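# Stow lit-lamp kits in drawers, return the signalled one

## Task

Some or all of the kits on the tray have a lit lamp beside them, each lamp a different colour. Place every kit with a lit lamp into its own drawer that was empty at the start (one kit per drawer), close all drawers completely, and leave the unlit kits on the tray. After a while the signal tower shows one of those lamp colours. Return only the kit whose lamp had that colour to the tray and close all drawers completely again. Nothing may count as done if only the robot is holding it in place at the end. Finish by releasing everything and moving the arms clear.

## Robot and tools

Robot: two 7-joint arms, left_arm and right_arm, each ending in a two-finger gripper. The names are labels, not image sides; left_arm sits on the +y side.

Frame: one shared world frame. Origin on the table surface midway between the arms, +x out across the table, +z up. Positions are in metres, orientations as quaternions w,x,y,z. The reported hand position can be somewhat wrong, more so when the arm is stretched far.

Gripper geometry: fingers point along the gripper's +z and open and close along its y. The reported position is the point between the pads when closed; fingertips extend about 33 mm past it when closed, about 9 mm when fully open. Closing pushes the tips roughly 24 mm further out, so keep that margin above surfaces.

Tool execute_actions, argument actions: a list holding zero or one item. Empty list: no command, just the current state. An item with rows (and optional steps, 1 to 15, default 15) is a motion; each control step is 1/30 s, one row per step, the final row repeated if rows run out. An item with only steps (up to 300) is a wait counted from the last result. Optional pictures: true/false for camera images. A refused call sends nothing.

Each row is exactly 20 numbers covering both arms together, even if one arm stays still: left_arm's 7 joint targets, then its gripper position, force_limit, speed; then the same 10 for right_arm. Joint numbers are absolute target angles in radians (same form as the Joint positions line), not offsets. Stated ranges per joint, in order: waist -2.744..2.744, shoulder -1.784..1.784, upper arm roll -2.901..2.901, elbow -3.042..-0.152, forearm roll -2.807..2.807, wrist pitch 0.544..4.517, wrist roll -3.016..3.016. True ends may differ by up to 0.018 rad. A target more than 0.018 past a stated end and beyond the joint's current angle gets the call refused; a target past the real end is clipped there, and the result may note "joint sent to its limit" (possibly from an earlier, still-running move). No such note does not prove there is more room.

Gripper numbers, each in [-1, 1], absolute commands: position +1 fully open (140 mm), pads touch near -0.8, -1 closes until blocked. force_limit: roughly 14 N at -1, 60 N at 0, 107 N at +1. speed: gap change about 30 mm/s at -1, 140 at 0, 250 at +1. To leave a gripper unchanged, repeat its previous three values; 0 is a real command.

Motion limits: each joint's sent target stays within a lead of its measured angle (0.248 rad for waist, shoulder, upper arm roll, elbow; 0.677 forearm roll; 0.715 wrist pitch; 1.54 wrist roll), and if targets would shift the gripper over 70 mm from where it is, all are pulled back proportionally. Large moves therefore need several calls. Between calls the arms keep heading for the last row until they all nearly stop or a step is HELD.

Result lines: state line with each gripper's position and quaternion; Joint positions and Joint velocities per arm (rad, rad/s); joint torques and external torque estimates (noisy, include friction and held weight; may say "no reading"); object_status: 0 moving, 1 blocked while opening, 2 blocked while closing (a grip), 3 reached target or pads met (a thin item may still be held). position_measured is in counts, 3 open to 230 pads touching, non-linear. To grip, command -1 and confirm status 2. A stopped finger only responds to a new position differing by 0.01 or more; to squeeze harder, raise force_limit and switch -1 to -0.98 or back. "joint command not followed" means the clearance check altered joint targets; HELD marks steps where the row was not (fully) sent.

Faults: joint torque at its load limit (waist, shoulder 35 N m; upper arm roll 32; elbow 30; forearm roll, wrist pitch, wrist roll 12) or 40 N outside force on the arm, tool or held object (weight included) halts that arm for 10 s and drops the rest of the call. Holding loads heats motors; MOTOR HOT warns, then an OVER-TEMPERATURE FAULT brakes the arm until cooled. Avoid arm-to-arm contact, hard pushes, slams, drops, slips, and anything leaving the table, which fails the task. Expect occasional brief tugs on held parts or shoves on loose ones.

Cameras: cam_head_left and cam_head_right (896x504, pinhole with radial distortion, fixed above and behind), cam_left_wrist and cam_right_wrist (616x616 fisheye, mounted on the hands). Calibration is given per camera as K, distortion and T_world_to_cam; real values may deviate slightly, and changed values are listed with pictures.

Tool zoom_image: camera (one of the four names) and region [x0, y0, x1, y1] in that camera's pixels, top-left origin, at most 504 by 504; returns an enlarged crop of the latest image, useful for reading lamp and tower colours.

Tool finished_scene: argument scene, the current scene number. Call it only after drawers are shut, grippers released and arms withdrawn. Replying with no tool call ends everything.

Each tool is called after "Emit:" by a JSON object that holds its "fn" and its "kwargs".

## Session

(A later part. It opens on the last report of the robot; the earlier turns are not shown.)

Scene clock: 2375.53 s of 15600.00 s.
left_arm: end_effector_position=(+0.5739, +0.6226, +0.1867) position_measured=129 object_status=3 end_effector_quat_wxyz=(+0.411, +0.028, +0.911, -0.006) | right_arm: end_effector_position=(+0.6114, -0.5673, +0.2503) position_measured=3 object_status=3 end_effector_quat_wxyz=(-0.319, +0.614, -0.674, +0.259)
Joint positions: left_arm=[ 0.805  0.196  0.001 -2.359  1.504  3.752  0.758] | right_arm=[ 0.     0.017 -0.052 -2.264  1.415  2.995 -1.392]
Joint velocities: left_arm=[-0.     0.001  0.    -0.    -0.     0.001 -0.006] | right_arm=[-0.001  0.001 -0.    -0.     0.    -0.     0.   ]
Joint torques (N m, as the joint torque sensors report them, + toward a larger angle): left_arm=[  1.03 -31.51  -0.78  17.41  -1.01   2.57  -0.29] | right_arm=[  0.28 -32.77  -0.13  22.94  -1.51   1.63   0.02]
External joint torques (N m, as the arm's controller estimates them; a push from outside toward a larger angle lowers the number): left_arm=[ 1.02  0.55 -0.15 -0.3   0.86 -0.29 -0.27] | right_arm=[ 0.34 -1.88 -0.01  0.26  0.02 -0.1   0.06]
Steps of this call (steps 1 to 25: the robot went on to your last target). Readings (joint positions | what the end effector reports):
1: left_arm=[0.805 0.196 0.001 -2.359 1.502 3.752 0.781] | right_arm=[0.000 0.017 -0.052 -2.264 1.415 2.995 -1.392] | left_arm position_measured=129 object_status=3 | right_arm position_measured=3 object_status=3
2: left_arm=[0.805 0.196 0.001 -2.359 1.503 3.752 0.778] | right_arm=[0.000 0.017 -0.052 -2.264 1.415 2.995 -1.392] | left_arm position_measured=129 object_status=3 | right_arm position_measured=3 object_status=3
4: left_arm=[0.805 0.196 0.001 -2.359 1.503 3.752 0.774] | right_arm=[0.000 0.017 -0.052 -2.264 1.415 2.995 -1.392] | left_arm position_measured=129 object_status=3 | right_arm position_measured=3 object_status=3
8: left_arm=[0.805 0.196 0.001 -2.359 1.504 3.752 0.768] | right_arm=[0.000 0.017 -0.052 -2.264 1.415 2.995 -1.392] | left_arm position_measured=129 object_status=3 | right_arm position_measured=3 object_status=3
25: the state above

Model works. Forward to WP0'.

Emit:
{"fn": "execute_actions", "kwargs": {"actions": [{"rows":[[0.79,0.212,0,-2.332,1.509,3.735,0.72,0,0,0,0,0.017,-0.05,-2.264,1.415,2.995,-1.392,1,0,0],[0.773,0.228,0,-2.304,1.512,3.724,0.70,0,0,0,0,0.017,-0.05,-2.264,1.415,2.995,-1.392,1,0,0],[0.764,0.237,0,-2.289,1.514,3.717,0.69,0,0,0,0,0.017,-0.05,-2.264,1.415,2.995,-1.392,1,0,0],[0.755,0.246,0,-2.274,1.515,3.714,0.689,0,0,0,0,0.017,-0.05,-2.264,1.415,2.995,-1.392,1,0,0]],"steps":15}], "pictures": false}}

Emit:
{"fn": "execute_actions", "kwargs": {"actions": [{"steps":20}]}}

Emit:
{"fn": "zoom_image", "kwargs": {"camera": "cam_left_wrist", "region": [200, 220, 440, 420]}}

Scene clock: 2395.10 s of 15600.00 s.
left_arm: end_effector_position=(+0.6027, +0.6222, +0.1866) position_measured=129 object_status=3 end_effector_quat_wxyz=(+0.411, +0.032, +0.911, -0.004) | right_arm: end_effector_position=(+0.6114, -0.5673, +0.2503) position_measured=3 object_status=3 end_effector_quat_wxyz=(-0.319, +0.614, -0.674, +0.259)
Joint positions: left_arm=[ 0.758  0.244  0.    -2.276  1.512  3.72   0.709] | right_arm=[ 0.     0.017 -0.052 -2.264  1.415  2.995 -1.392]
Joint velocities: left_arm=[-0.002  0.003 -0.001  0.003  0.002 -0.013 -0.042] | right_arm=[-0.001  0.001  0.001  0.001  0.001  0.     0.001]
Joint torques (N m, as the joint torque sensors report them, + toward a larger angle): left_arm=[ -1.8  -32.27  -0.26  18.66  -1.04   2.27  -0.31] | right_arm=[  0.1  -32.87  -0.34  23.09  -1.54   1.61   0.06]
External joint torques (N m, as the arm's controller estimates them; a push from outside toward a larger angle lowers the number): left_arm=[-1.67  1.77  0.64  0.5   0.9  -0.52 -0.29] | right_arm=[ 0.19 -2.07 -0.19  0.48 -0.02 -0.13  0.11]
Steps of this call (steps 1 to 15: the robot went on to your last target; steps 16 to 90: nothing new was sent; then 16.07 s passed at rest; steps 91 to 105: all 15 steps of this action). Readings (joint positions | what the end effector reports):
91: left_arm=[0.803 0.199 0.001 -2.353 1.505 3.750 0.754] | right_arm=[0.000 0.017 -0.052 -2.264 1.415 2.995 -1.392] | left_arm position_measured=129 object_status=3 | right_arm position_measured=3 object_status=3
92: left_arm=[0.797 0.207 0.002 -2.339 1.506 3.746 0.749] | right_arm=[0.000 0.017 -0.052 -2.264 1.415 2.995 -1.392] | left_arm position_measured=129 object_status=3 | right_arm position_measured=3 object_status=3
94: left_arm=[0.779 0.225 0.002 -2.308 1.508 3.737 0.739] | right_arm=[0.000 0.017 -0.052 -2.264 1.415 2.995 -1.392] | left_arm position_measured=129 object_status=3 | right_arm position_measured=3 object_status=3
98: left_arm=[0.759 0.241 0.000 -2.281 1.511 3.727 0.724] | right_arm=[0.000 0.017 -0.052 -2.264 1.415 2.995 -1.392] | left_arm position_measured=129 object_status=3 | right_arm position_measured=3 object_status=3
105: the state above

Scene clock: 2395.77 s of 15600.00 s.
left_arm: end_effector_position=(+0.6026, +0.6227, +0.1862) position_measured=129 object_status=3 end_effector_quat_wxyz=(+0.411, +0.026, +0.911, -0.005) | right_arm: end_effector_position=(+0.6114, -0.5673, +0.2503) position_measured=3 object_status=3 end_effector_quat_wxyz=(-0.319, +0.614, -0.674, +0.259)
Joint positions: left_arm=[ 0.758  0.244  0.    -2.276  1.512  3.718  0.697] | right_arm=[ 0.     0.017 -0.052 -2.264  1.415  2.995 -1.392]
Joint velocities: left_arm=[ 0.001 -0.001 -0.001  0.     0.001  0.001 -0.006] | right_arm=[-0.    -0.001 -0.001  0.001  0.001  0.    -0.   ]
Joint torques (N m, as the joint torque sensors report them, + toward a larger angle): left_arm=[ -1.78 -32.81  -0.62  19.48  -1.18   2.18  -0.32] | right_arm=[ -0.09 -32.78  -0.17  23.46  -1.5    1.65   0.06]
External joint torques (N m, as the arm's controller estimates them; a push from outside toward a larger angle lowers the number): left_arm=[-1.84  1.41  0.12  1.15  0.79 -0.59 -0.3 ] | right_arm=[ 0.04 -1.78  0.02  0.72  0.03 -0.1   0.1 ]
Steps of this call (steps 1 to 20: the robot went on to your last target). Readings (joint positions | what the end effector reports):
1: left_arm=[0.758 0.244 0.000 -2.276 1.512 3.720 0.707] | right_arm=[0.000 0.017 -0.052 -2.264 1.415 2.995 -1.392] | left_arm position_measured=129 object_status=3 | right_arm position_measured=3 object_status=3
2: left_arm=[0.758 0.244 0.000 -2.276 1.512 3.720 0.706] | right_arm=[0.000 0.017 -0.052 -2.264 1.415 2.995 -1.392] | left_arm position_measured=129 object_status=3 | right_arm position_measured=3 object_status=3
4: left_arm=[0.758 0.244 0.000 -2.276 1.512 3.719 0.704] | right_arm=[0.000 0.017 -0.052 -2.264 1.415 2.995 -1.392] | left_arm position_measured=129 object_status=3 | right_arm position_measured=3 object_status=3
8: left_arm=[0.758 0.244 0.000 -2.276 1.512 3.719 0.701] | right_arm=[0.000 0.017 -0.052 -2.264 1.415 2.995 -1.392] | left_arm position_measured=129 object_status=3 | right_arm position_measured=3 object_status=3
20: the state above
camera_calibration (this result's frames):
cam_left_wrist: T_world_to_cam=[[0.198462, 0.975616, 0.093732, -0.736376], [0.274882, -0.147202, 0.950143, -0.237783], [0.940772, -0.162802, -0.297394, -0.219567], [0, 0, 0, 1]] pos_world=[0.418067, 0.647673, 0.229652]
cam_right_wrist: T_world_to_cam=[[-0.674773, 0.112803, -0.729354, 0.656197], [-0.245956, 0.897385, 0.366341, 0.559087], [0.695835, 0.426586, -0.577787, 0.137366], [0, 0, 0, 1]] pos_world=[0.484711, -0.634336, 0.353152]

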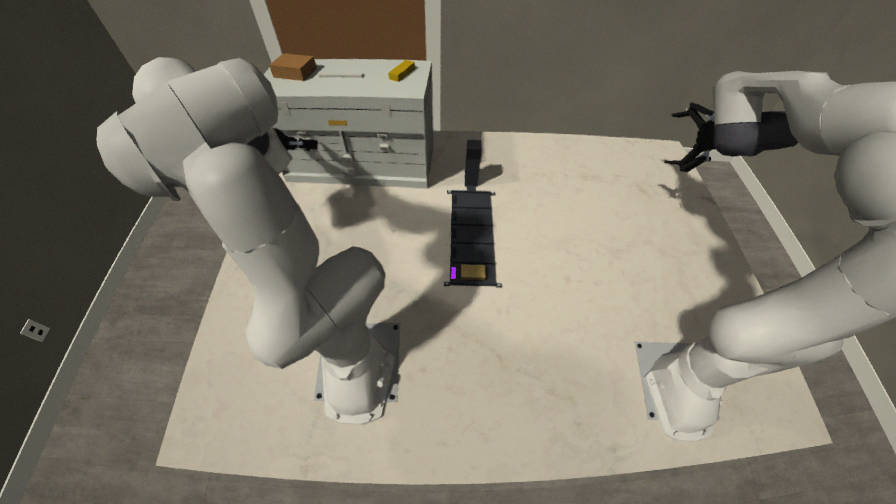

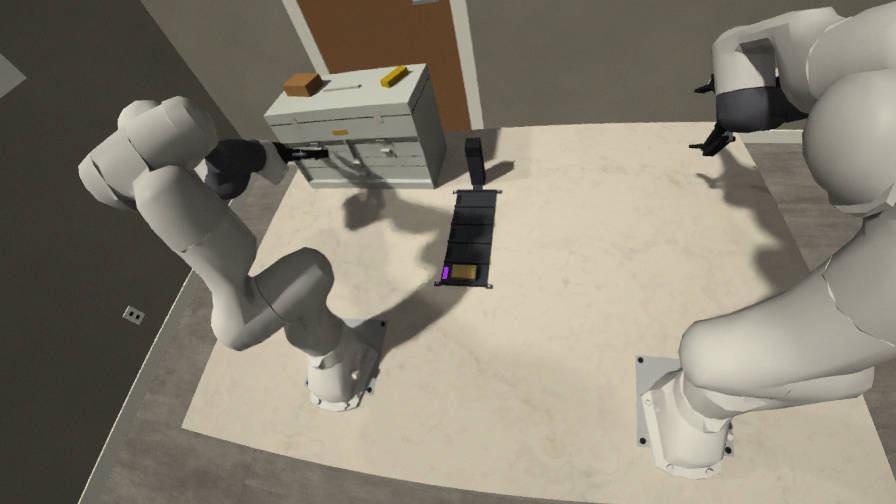

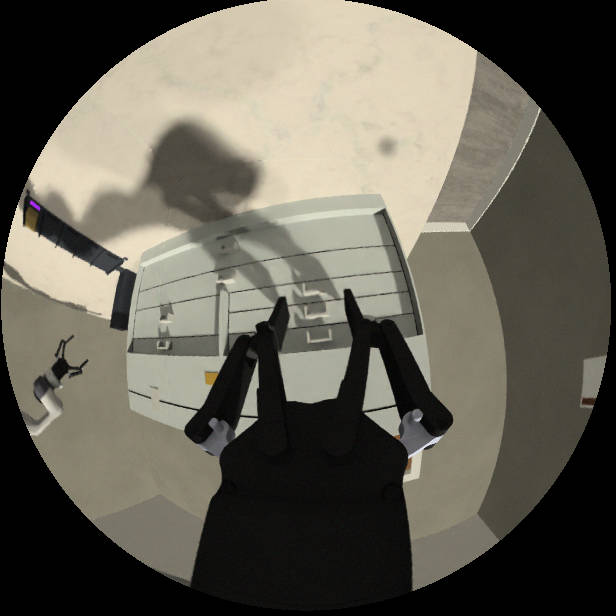

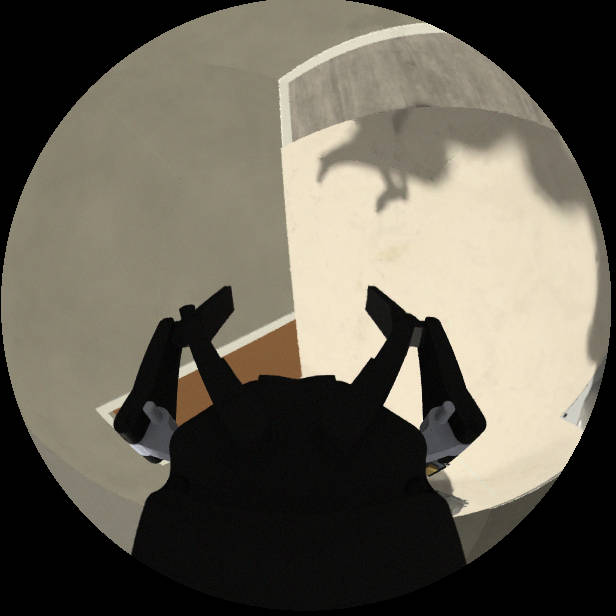

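Region (200, 220, 440, 420) of cam_left_wrist's 616x616 image, scaled by 2.100, with more detail than that image has.

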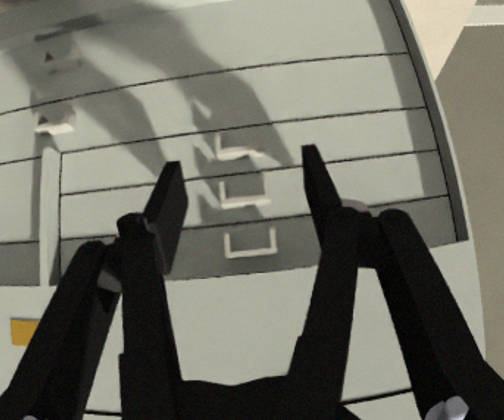

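Emit:
{"fn": "execute_actions", "kwargs": {"actions": [{"rows":[[0.757,0.245,0,-2.275,1.513,3.717,0.694,-1,0,-0.3,0,0.017,-0.05,-2.264,1.415,2.995,-1.392,1,0,0]],"steps":15}], "pictures": false}}

Emit:
{"fn": "execute_actions", "kwargs": {"actions": [{"steps":6}], "pictures": false}}

Emit:
{"fn": "execute_actions", "kwargs": {"actions": [{"rows":[[0.766,0.236,0,-2.291,1.508,3.727,0.725,-1,0,-0.3,0,0.017,-0.05,-2.264,1.415,2.995,-1.392,1,0,0],[0.774,0.227,0,-2.305,1.506,3.732,0.735,-1,0,-0.3,0,0.017,-0.05,-2.264,1.415,2.995,-1.392,1,0,0],[0.783,0.219,0,-2.319,1.504,3.737,0.745,-1,0,-0.3,0,0.017,-0.05,-2.264,1.415,2.995,-1.392,1,0,0],[0.791,0.211,0,-2.333,1.503,3.742,0.755,-1,0,-0.3,0,0.017,-0.05,-2.264,1.415,2.995,-1.392,1,0,0],[0.800,0.203,0,-2.347,1.502,3.747,0.765,-1,0,-0.3,0,0.017,-0.05,-2.264,1.415,2.995,-1.392,1,0,0],[0.809,0.195,0,-2.361,1.502,3.752,0.774,-1,0,-0.3,0,0.017,-0.05,-2.264,1.415,2.995,-1.392,1,0,0],[0.818,0.187,0,-2.374,1.502,3.757,0.783,-1,0,-0.3,0,0.017,-0.05,-2.264,1.415,2.995,-1.392,1,0,0],[0.827,0.180,0,-2.387,1.503,3.762,0.792,-1,0,-0.3,0,0.017,-0.05,-2.264,1.415,2.995,-1.392,1,0,0],[0.836,0.172,0,-2.400,1.504,3.768,0.80,-1,0,-0.3,0,0.017,-0.05,-2.264,1.415,2.995,-1.392,1,0,0],[0.846,0.165,0,-2.412,1.505,3.773,0.806,-1,0,-0.3,0,0.017,-0.05,-2.264,1.415,2.995,-1.392,1,0,0],[0.856,0.157,0,-2.424,1.507,3.778,0.811,-1,0,-0.3,0,0.017,-0.05,-2.264,1.415,2.995,-1.392,1,0,0],[0.866,0.150,0,-2.437,1.509,3.783,0.813,-1,0,-0.3,0,0.017,-0.05,-2.264,1.415,2.995,-1.392,1,0,0]],"steps":15}], "pictures": false}}

Emit:
{"fn": "execute_actions", "kwargs": {"actions": [{"steps":10}]}}

Emit:
{"fn": "zoom_image", "kwargs": {"camera": "cam_head_right", "region": [220, 60, 460, 220]}}

Scene clock: 2431.10 s of 15600.00 s.
left_arm: end_effector_position=(+0.6026, +0.6225, +0.1863) position_measured=194 object_status=0 end_effector_quat_wxyz=(+0.411, +0.026, +0.911, -0.006) | right_arm: end_effector_position=(+0.6114, -0.5673, +0.2503) position_measured=3 object_status=3 end_effector_quat_wxyz=(-0.319, +0.614, -0.674, +0.259)
Joint positions: left_arm=[ 0.757  0.244 -0.    -2.275  1.512  3.719  0.696] | right_arm=[ 0.     0.017 -0.052 -2.264  1.415  2.995 -1.392]
Joint velocities: left_arm=[ 0.001  0.    -0.001  0.001  0.001 -0.001  0.001] | right_arm=[-0.     0.001  0.002 -0.    -0.    -0.001 -0.001]
Joint torques (N m, as the joint torque sensors report them, + toward a larger angle): left_arm=[ -0.6  -33.29   0.11  17.63  -1.72   2.56  -0.01] | right_arm=[  0.11 -32.71  -0.14  23.06  -1.51   1.64   0.04]
External joint torques (N m, as the arm's controller estimates them; a push from outside toward a larger angle lowers the number): left_arm=[-0.61  0.89  0.89 -0.7   0.25 -0.22  0.01] | right_arm=[-0.02 -1.93 -0.2   0.47  0.02 -0.06  0.08]
Steps of this call (steps 1 to 15: the robot went on to your last target; steps 16 to 90: nothing new was sent; then 31.83 s passed at rest; steps 91 to 105: all 15 steps of this action). Readings (joint positions | what the end effector reports):
91: left_arm=[0.758 0.244 0.000 -2.275 1.512 3.718 0.696] | right_arm=[0.000 0.017 -0.052 -2.264 1.415 2.995 -1.392] | left_arm position_measured=129 object_status=0 | right_arm position_measured=3 object_status=3
92: left_arm=[0.758 0.244 0.000 -2.275 1.512 3.718 0.696] | right_arm=[0.000 0.017 -0.052 -2.264 1.415 2.995 -1.392] | left_arm position_measured=133 object_status=0 | right_arm position_measured=3 object_status=3
94: left_arm=[0.758 0.244 0.000 -2.275 1.512 3.718 0.696] | right_arm=[0.000 0.017 -0.052 -2.264 1.415 2.995 -1.392] | left_arm position_measured=145 object_status=0 | right_arm position_measured=3 object_status=3
98: left_arm=[0.758 0.244 0.000 -2.275 1.512 3.718 0.696] | right_arm=[0.000 0.017 -0.052 -2.264 1.415 2.995 -1.392] | left_arm position_measured=168 object_status=0 | right_arm position_measured=3 object_status=3
105: the state above

Scene clock: 2431.30 s of 15600.00 s.
left_arm: end_effector_position=(+0.6026, +0.6225, +0.1863) position_measured=194 object_status=2 end_effector_quat_wxyz=(+0.411, +0.026, +0.911, -0.006) | right_arm: end_effector_position=(+0.6114, -0.5673, +0.2503) position_measured=3 object_status=3 end_effector_quat_wxyz=(-0.319, +0.614, -0.674, +0.259)
Joint positions: left_arm=[ 0.757  0.244 -0.    -2.275  1.512  3.719  0.696] | right_arm=[ 0.     0.017 -0.052 -2.264  1.415  2.995 -1.392]
Joint velocities: left_arm=[-0.002  0.001  0.     0.    -0.001  0.002 -0.001] | right_arm=[-0.     0.001  0.    -0.     0.001 -0.    -0.001]
Joint torques (N m, as the joint torque sensors report them, + toward a larger angle): left_arm=[ -0.93 -33.41  -0.37  17.97  -1.71   2.58  -0.11] | right_arm=[  0.02 -32.73  -0.1   22.98  -1.58   1.6    0.03]
External joint torques (N m, as the arm's controller estimates them; a push from outside toward a larger angle lowers the number): left_arm=[-0.78  0.79  0.56 -0.34  0.25 -0.22 -0.09] | right_arm=[-0.03 -1.92 -0.1   0.35 -0.05 -0.12  0.07]
Steps of this call (steps 1 to 6: the robot went on to your last target). Readings (joint positions | what the end effector reports):
1: left_arm=[0.757 0.244 -0.000 -2.275 1.512 3.719 0.696] | right_arm=[0.000 0.017 -0.052 -2.264 1.415 2.995 -1.392] | left_arm position_measured=194 object_status=0 | right_arm position_measured=3 object_status=3
2: left_arm=[0.757 0.244 -0.000 -2.275 1.512 3.719 0.696] | right_arm=[0.000 0.017 -0.052 -2.264 1.415 2.995 -1.392] | left_arm position_measured=194 object_status=0 | right_arm position_measured=3 object_status=3
4: left_arm=[0.757 0.244 -0.000 -2.275 1.512 3.719 0.696] | right_arm=[0.000 0.017 -0.052 -2.264 1.415 2.995 -1.392] | left_arm position_measured=194 object_status=2 | right_arm position_measured=3 object_status=3
6: the state above

Scene clock: 2431.80 s of 15600.00 s.
left_arm: end_effector_position=(+0.5481, +0.6259, +0.1871) position_measured=194 object_status=2 end_effector_quat_wxyz=(+0.411, +0.015, +0.912, -0.009) | right_arm: end_effector_position=(+0.6114, -0.5673, +0.2503) position_measured=3 object_status=3 end_effector_quat_wxyz=(-0.319, +0.614, -0.674, +0.259)
Joint positions: left_arm=[ 0.856  0.154 -0.002 -2.427  1.507  3.775  0.777] | right_arm=[ 0.     0.017 -0.052 -2.264  1.415  2.995 -1.392]
Joint velocities: left_arm=[ 0.083 -0.048 -0.    -0.096 -0.001  0.061  0.131] | right_arm=[-0.     0.001 -0.001  0.     0.001  0.    -0.   ]
Joint torques (N m, as the joint torque sensors report them, + toward a larger angle): left_arm=[  0.79 -29.46   0.78  15.22  -1.08   2.68  -0.22] | right_arm=[ -0.11 -32.61  -0.21  23.3   -1.56   1.62  -0.04]
External joint torques (N m, as the arm's controller estimates them; a push from outside toward a larger angle lowers the number): left_arm=[ 2.14  0.45  2.6  -2.7   0.71 -0.33 -0.22] | right_arm=[-0.05 -1.64 -0.09  0.56 -0.02 -0.12  0.01]
Steps of this call (steps 1 to 15: all 15 steps of this action). Readings (joint positions | what the end effector reports):
1: left_arm=[0.758 0.242 -0.000 -2.278 1.511 3.719 0.698] | right_arm=[0.000 0.017 -0.052 -2.264 1.415 2.995 -1.392] | left_arm position_measured=194 object_status=2 | right_arm position_measured=3 object_status=3
2: left_arm=[0.762 0.238 -0.000 -2.285 1.510 3.720 0.701] | right_arm=[0.000 0.017 -0.052 -2.264 1.415 2.995 -1.392] | left_arm position_measured=194 object_status=2 | right_arm position_measured=3 object_status=3
4: left_arm=[0.773 0.226 -0.000 -2.305 1.507 3.726 0.709] | right_arm=[0.000 0.017 -0.052 -2.264 1.415 2.995 -1.392] | left_arm position_measured=194 object_status=2 | right_arm position_measured=3 object_status=3
8: left_arm=[0.804 0.195 -0.001 -2.355 1.505 3.743 0.734] | right_arm=[0.000 0.017 -0.052 -2.264 1.415 2.995 -1.392] | left_arm position_measured=194 object_status=2 | right_arm position_measured=3 object_status=3
15: the state above

Scene clock: 2432.13 s of 15600.00 s.
left_arm: end_effector_position=(+0.5453, +0.6263, +0.1871) position_measured=194 object_status=2 end_effector_quat_wxyz=(+0.412, +0.023, +0.911, -0.006) | right_arm: end_effector_position=(+0.6114, -0.5673, +0.2503) position_measured=3 object_status=3 end_effector_quat_wxyz=(-0.319, +0.614, -0.674, +0.259)
Joint positions: left_arm=[ 0.863  0.151 -0.002 -2.433  1.507  3.78   0.8  ] | right_arm=[ 0.     0.017 -0.052 -2.264  1.415  2.995 -1.392]
Joint velocities: left_arm=[ 0.002 -0.001 -0.001 -0.001  0.     0.003  0.028] | right_arm=[ 0.001  0.001 -0.001  0.    -0.001  0.    -0.   ]
Joint torques (N m, as the joint torque sensors report them, + toward a larger angle): left_arm=[  1.42 -29.97   0.36  14.32  -1.06   3.31   0.34] | right_arm=[  0.52 -32.9   -0.25  22.98  -1.6    1.62   0.05]
External joint torques (N m, as the arm's controller estimates them; a push from outside toward a larger angle lowers the number): left_arm=[ 1.57  0.2   1.   -2.96  0.73  0.37  0.35] | right_arm=[ 0.51 -2.1  -0.21  0.35 -0.06 -0.1   0.1 ]
Steps of this call (steps 1 to 10: the robot went on to your last target). Readings (joint positions | what the end effector reports):
1: left_arm=[0.858 0.152 -0.002 -2.429 1.507 3.776 0.781] | right_arm=[0.000 0.017 -0.052 -2.264 1.415 2.995 -1.392] | left_arm position_measured=194 object_status=2 | right_arm position_measured=3 object_status=3
2: left_arm=[0.860 0.152 -0.002 -2.431 1.507 3.777 0.785] | right_arm=[0.000 0.017 -0.052 -2.264 1.415 2.995 -1.392] | left_arm position_measured=194 object_status=2 | right_arm position_measured=3 object_status=3
4: left_arm=[0.861 0.151 -0.002 -2.432 1.507 3.779 0.790] | right_arm=[0.000 0.017 -0.052 -2.264 1.415 2.995 -1.392] | left_arm position_measured=194 object_status=2 | right_arm position_measured=3 object_status=3
8: left_arm=[0.862 0.151 -0.002 -2.433 1.507 3.780 0.798] | right_arm=[0.000 0.017 -0.052 -2.264 1.415 2.995 -1.392] | left_arm position_measured=194 object_status=2 | right_arm position_measured=3 object_status=3
10: the state above
camera_calibration (this result's frames):
cam_left_wrist: T_world_to_cam=[[0.192687, 0.977189, 0.0892957, -0.725544], [0.274027, -0.140967, 0.951335, -0.22605], [0.942221, -0.15884, -0.294939, -0.168513], [0, 0, 0, 1]] pos_world=[0.360523, 0.650361, 0.230136]
cam_right_wrist: T_world_to_cam=[[-0.674773, 0.112803, -0.729354, 0.656197], [-0.245956, 0.897385, 0.366341, 0.559087], [0.695835, 0.426586, -0.577787, 0.137366], [0, 0, 0, 1]] pos_world=[0.484711, -0.634335, 0.353152]

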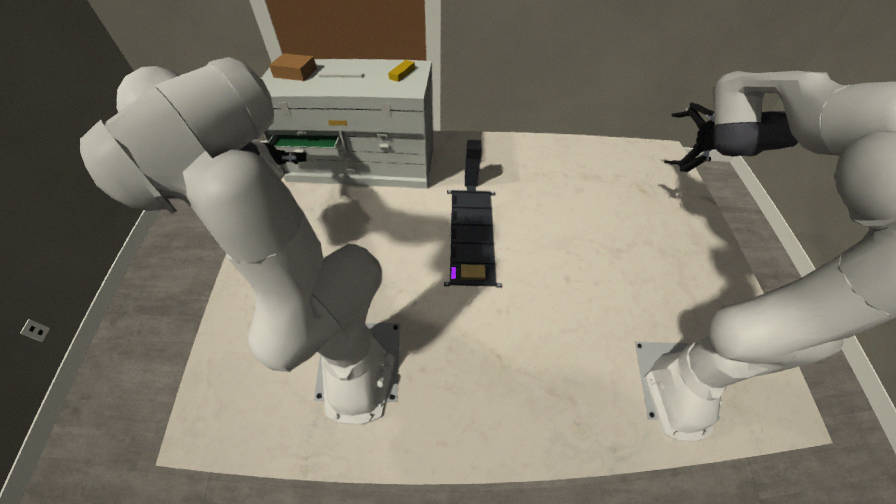

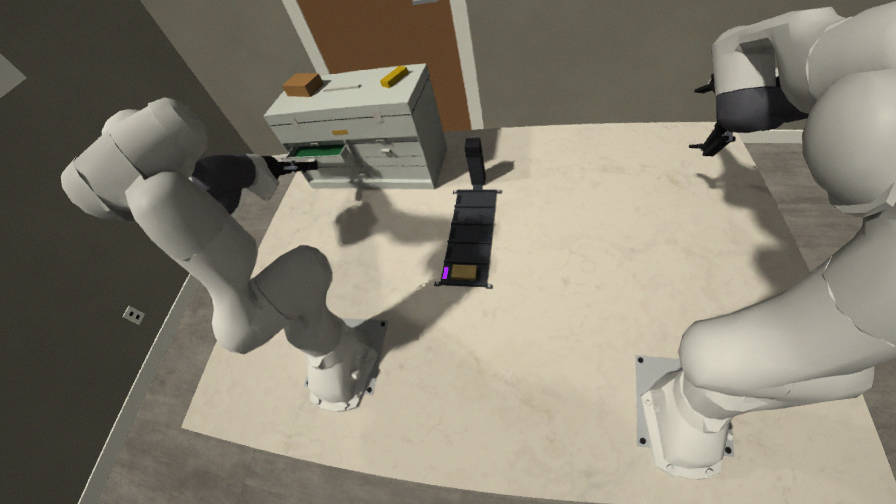

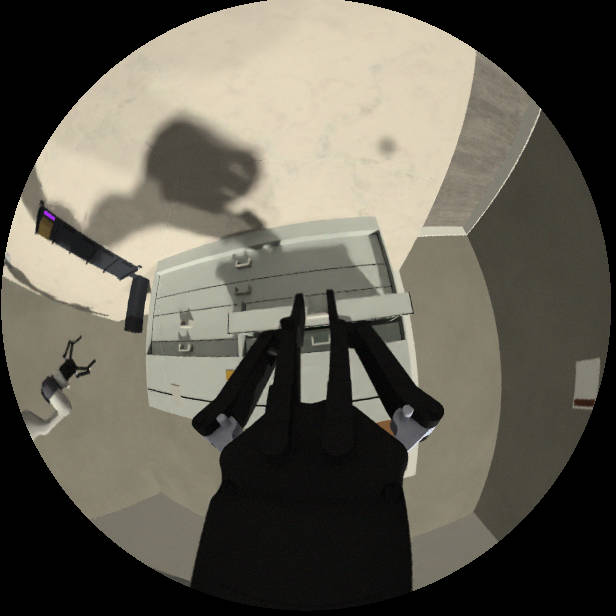

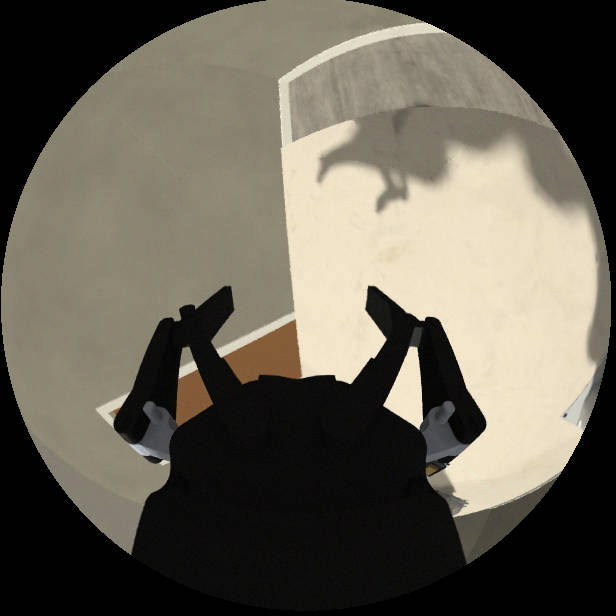

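Region (220, 60, 460, 220) of cam_head_right's 896x504 image, scaled by 2.100, with more detail than that image has.

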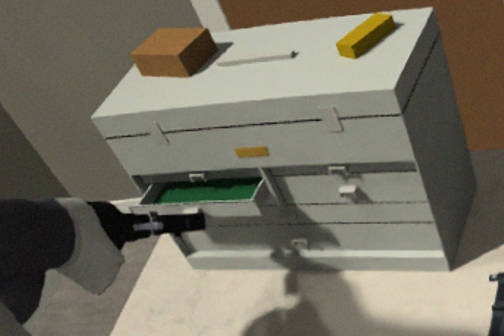

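Emit:
{"fn": "execute_actions", "kwargs": {"actions": [{"rows":[[0.876,0.144,0,-2.448,1.512,3.789,0.835,-1,0,-0.3,0,0.017,-0.05,-2.264,1.415,2.995,-1.392,1,0,0],[0.886,0.137,0,-2.460,1.514,3.794,0.842,-1,0,-0.3,0,0.017,-0.05,-2.264,1.415,2.995,-1.392,1,0,0],[0.896,0.130,0,-2.471,1.517,3.80,0.849,-1,0,-0.3,0,0.017,-0.05,-2.264,1.415,2.995,-1.392,1,0,0],[0.907,0.123,0,-2.482,1.52,3.805,0.856,-1,0,-0.3,0,0.017,-0.05,-2.264,1.415,2.995,-1.392,1,0,0],[0.917,0.116,0,-2.493,1.524,3.811,0.863,-1,0,-0.3,0,0.017,-0.05,-2.264,1.415,2.995,-1.392,1,0,0],[0.928,0.110,0,-2.504,1.528,3.817,0.869,-1,0,-0.3,0,0.017,-0.05,-2.264,1.415,2.995,-1.392,1,0,0],[0.939,0.103,0,-2.514,1.533,3.823,0.875,-1,0,-0.3,0,0.017,-0.05,-2.264,1.415,2.995,-1.392,1,0,0],[0.950,0.097,0,-2.524,1.538,3.829,0.88,-1,0,-0.3,0,0.017,-0.05,-2.264,1.415,2.995,-1.392,1,0,0],[0.961,0.090,0,-2.534,1.543,3.835,0.885,-1,0,-0.3,0,0.017,-0.05,-2.264,1.415,2.995,-1.392,1,0,0],[0.973,0.084,0,-2.544,1.549,3.841,0.889,-1,0,-0.3,0,0.017,-0.05,-2.264,1.415,2.995,-1.392,1,0,0],[0.985,0.078,0,-2.554,1.555,3.847,0.892,-1,0,-0.3,0,0.017,-0.05,-2.264,1.415,2.995,-1.392,1,0,0],[0.999,0.071,0,-2.566,1.562,3.852,0.894,-1,0,-0.3,0,0.017,-0.05,-2.264,1.415,2.995,-1.392,1,0,0]],"steps":15}], "pictures": false}}

Emit:
{"fn": "execute_actions", "kwargs": {"actions": [{"steps":20}]}}

Emit:
{"fn": "zoom_image", "kwargs": {"camera": "cam_head_right", "region": [220, 60, 460, 220]}}

Scene clock: 2447.90 s of 15600.00 s.
left_arm: end_effector_position=(+0.4891, +0.6299, +0.1879) position_measured=194 object_status=2 end_effector_quat_wxyz=(+0.413, +0.018, +0.911, -0.007) | right_arm: end_effector_position=(+0.6114, -0.5673, +0.2503) position_measured=3 object_status=3 end_effector_quat_wxyz=(-0.319, +0.614, -0.674, +0.259)
Joint positions: left_arm=[ 0.987  0.074 -0.003 -2.557  1.552  3.846  0.866] | right_arm=[ 0.     0.017 -0.052 -2.264  1.415  2.995 -1.392]
Joint velocities: left_arm=[ 0.108 -0.044  0.    -0.077  0.056  0.064  0.092] | right_arm=[-0.     0.    -0.001  0.001 -0.    -0.     0.001]
Joint torques (N m, as the joint torque sensors report them, + toward a larger angle): left_arm=[  1.46 -25.15   1.88  13.86  -0.74   2.53   0.14] | right_arm=[  0.   -32.64  -0.13  23.07  -1.48   1.58   0.01]
External joint torques (N m, as the arm's controller estimates them; a push from outside toward a larger angle lowers the number): left_arm=[ 2.95  1.17  3.54 -2.95  0.91 -0.61  0.14] | right_arm=[ 0.05 -1.71 -0.02  0.35  0.06 -0.16  0.05]
Steps of this call (steps 1 to 30: the robot went on to your last target; steps 31 to 90: nothing new was sent; then 12.27 s passed at rest; steps 91 to 105: all 15 steps of this action). Readings (joint positions | what the end effector reports):
91: left_arm=[0.865 0.149 -0.002 -2.436 1.507 3.781 0.807] | right_arm=[0.000 0.017 -0.052 -2.264 1.415 2.995 -1.392] | left_arm position_measured=194 object_status=2 | right_arm position_measured=3 object_status=3
92: left_arm=[0.869 0.146 -0.002 -2.441 1.507 3.783 0.810] | right_arm=[0.000 0.017 -0.052 -2.264 1.415 2.995 -1.392] | left_arm position_measured=194 object_status=2 | right_arm position_measured=3 object_status=3
94: left_arm=[0.883 0.135 -0.002 -2.458 1.510 3.791 0.817] | right_arm=[0.000 0.017 -0.052 -2.264 1.415 2.995 -1.392] | left_arm position_measured=194 object_status=2 | right_arm position_measured=3 object_status=3
98: left_arm=[0.922 0.110 -0.003 -2.499 1.523 3.811 0.836] | right_arm=[0.000 0.017 -0.052 -2.264 1.415 2.995 -1.392] | left_arm position_measured=194 object_status=2 | right_arm position_measured=3 object_status=3
105: the state above

Scene clock: 2448.57 s of 15600.00 s.
left_arm: end_effector_position=(+0.4859, +0.6303, +0.1880) position_measured=194 object_status=2 end_effector_quat_wxyz=(+0.413, +0.025, +0.910, -0.005) | right_arm: end_effector_position=(+0.6114, -0.5673, +0.2503) position_measured=3 object_status=3 end_effector_quat_wxyz=(-0.319, +0.614, -0.674, +0.259)
Joint positions: left_arm=[ 0.996  0.071 -0.003 -2.562  1.557  3.851  0.884] | right_arm=[ 0.     0.017 -0.052 -2.264  1.415  2.995 -1.392]
Joint velocities: left_arm=[-0.001 -0.002 -0.001  0.001 -0.     0.001  0.005] | right_arm=[ 0.001  0.001 -0.001  0.001  0.     0.     0.   ]
Joint torques (N m, as the joint torque sensors report them, + toward a larger angle): left_arm=[  1.17 -26.35   1.89  13.81  -0.17   3.09   0.54] | right_arm=[  0.31 -32.71  -0.13  23.56  -1.55   1.63  -0.01]
External joint torques (N m, as the arm's controller estimates them; a push from outside toward a larger angle lowers the number): left_arm=[ 1.18  0.24  2.14 -2.53  1.53  0.06  0.56] | right_arm=[ 0.37 -1.81  0.    0.89 -0.02 -0.11  0.03]
Steps of this call (steps 1 to 20: the robot went on to your last target). Readings (joint positions | what the end effector reports):
1: left_arm=[0.990 0.073 -0.003 -2.559 1.554 3.847 0.869] | right_arm=[0.000 0.017 -0.052 -2.264 1.415 2.995 -1.392] | left_arm position_measured=194 object_status=2 | right_arm position_measured=3 object_status=3
2: left_arm=[0.992 0.072 -0.003 -2.560 1.555 3.849 0.871] | right_arm=[0.000 0.017 -0.052 -2.264 1.415 2.995 -1.392] | left_arm position_measured=194 object_status=2 | right_arm position_measured=3 object_status=3
4: left_arm=[0.994 0.072 -0.003 -2.561 1.556 3.850 0.875] | right_arm=[0.000 0.017 -0.052 -2.264 1.415 2.995 -1.392] | left_arm position_measured=194 object_status=2 | right_arm position_measured=3 object_status=3
8: left_arm=[0.995 0.071 -0.003 -2.562 1.556 3.851 0.880] | right_arm=[0.000 0.017 -0.052 -2.264 1.415 2.995 -1.392] | left_arm position_measured=194 object_status=2 | right_arm position_measured=3 object_status=3
20: the state above
camera_calibration (this result's frames):
cam_left_wrist: T_world_to_cam=[[0.195, 0.976222, 0.0946888, -0.719656], [0.269483, -0.146154, 0.95185, -0.204613], [0.943056, -0.160094, -0.291575, -0.111885], [0, 0, 0, 1]] pos_world=[0.300987, 0.654726, 0.230281]
cam_right_wrist: T_world_to_cam=[[-0.674773, 0.112803, -0.729354, 0.656197], [-0.245956, 0.897385, 0.366341, 0.559087], [0.695835, 0.426586, -0.577787, 0.137366], [0, 0, 0, 1]] pos_world=[0.484711, -0.634336, 0.353152]

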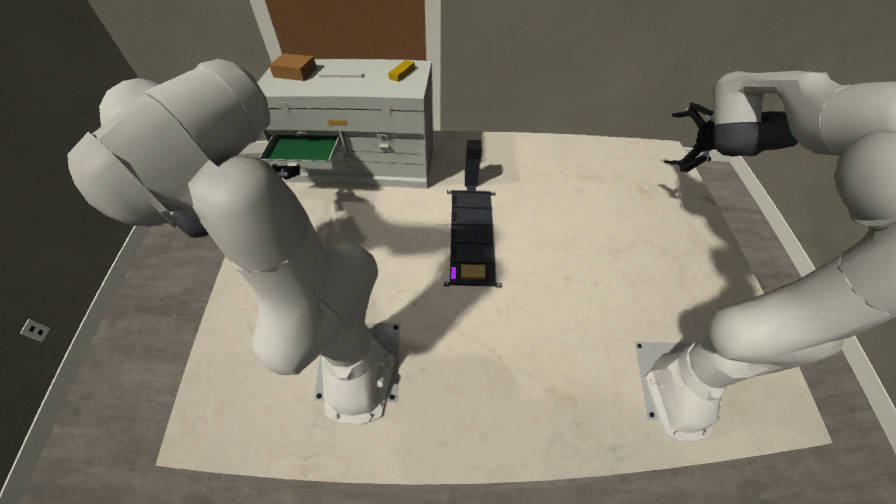

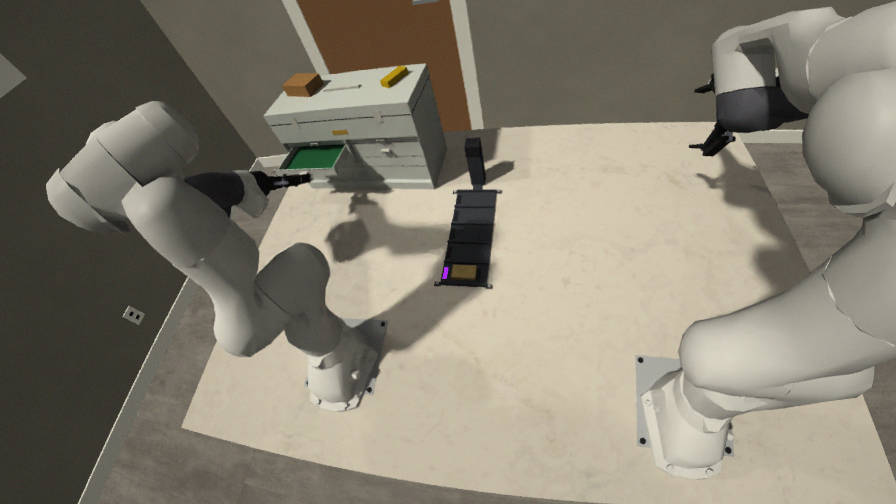

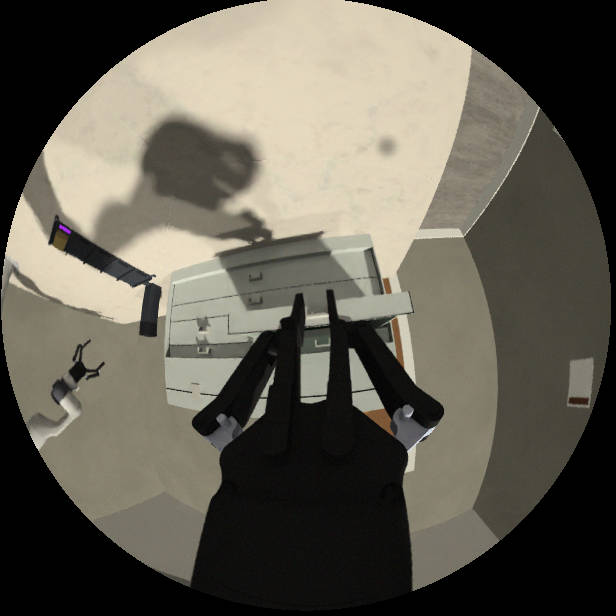

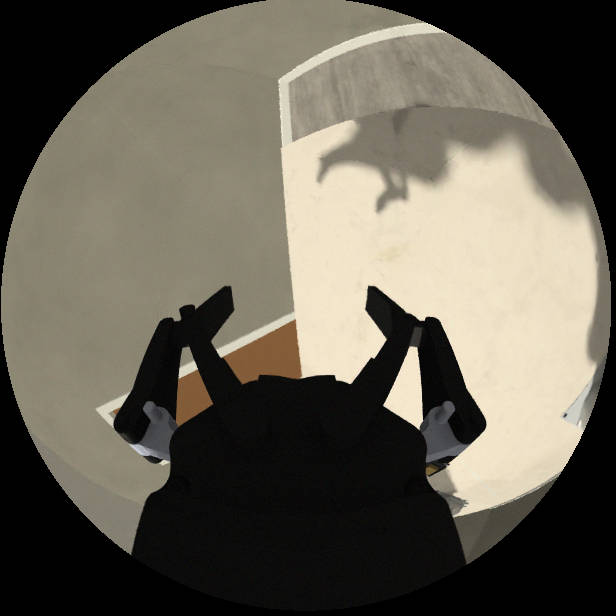

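Region (220, 60, 460, 220) of cam_head_right's 896x504 image, scaled by 2.100, with more detail than that image has.

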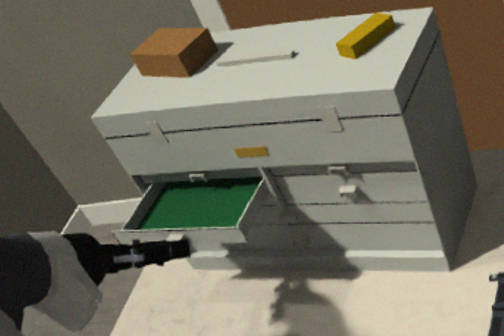

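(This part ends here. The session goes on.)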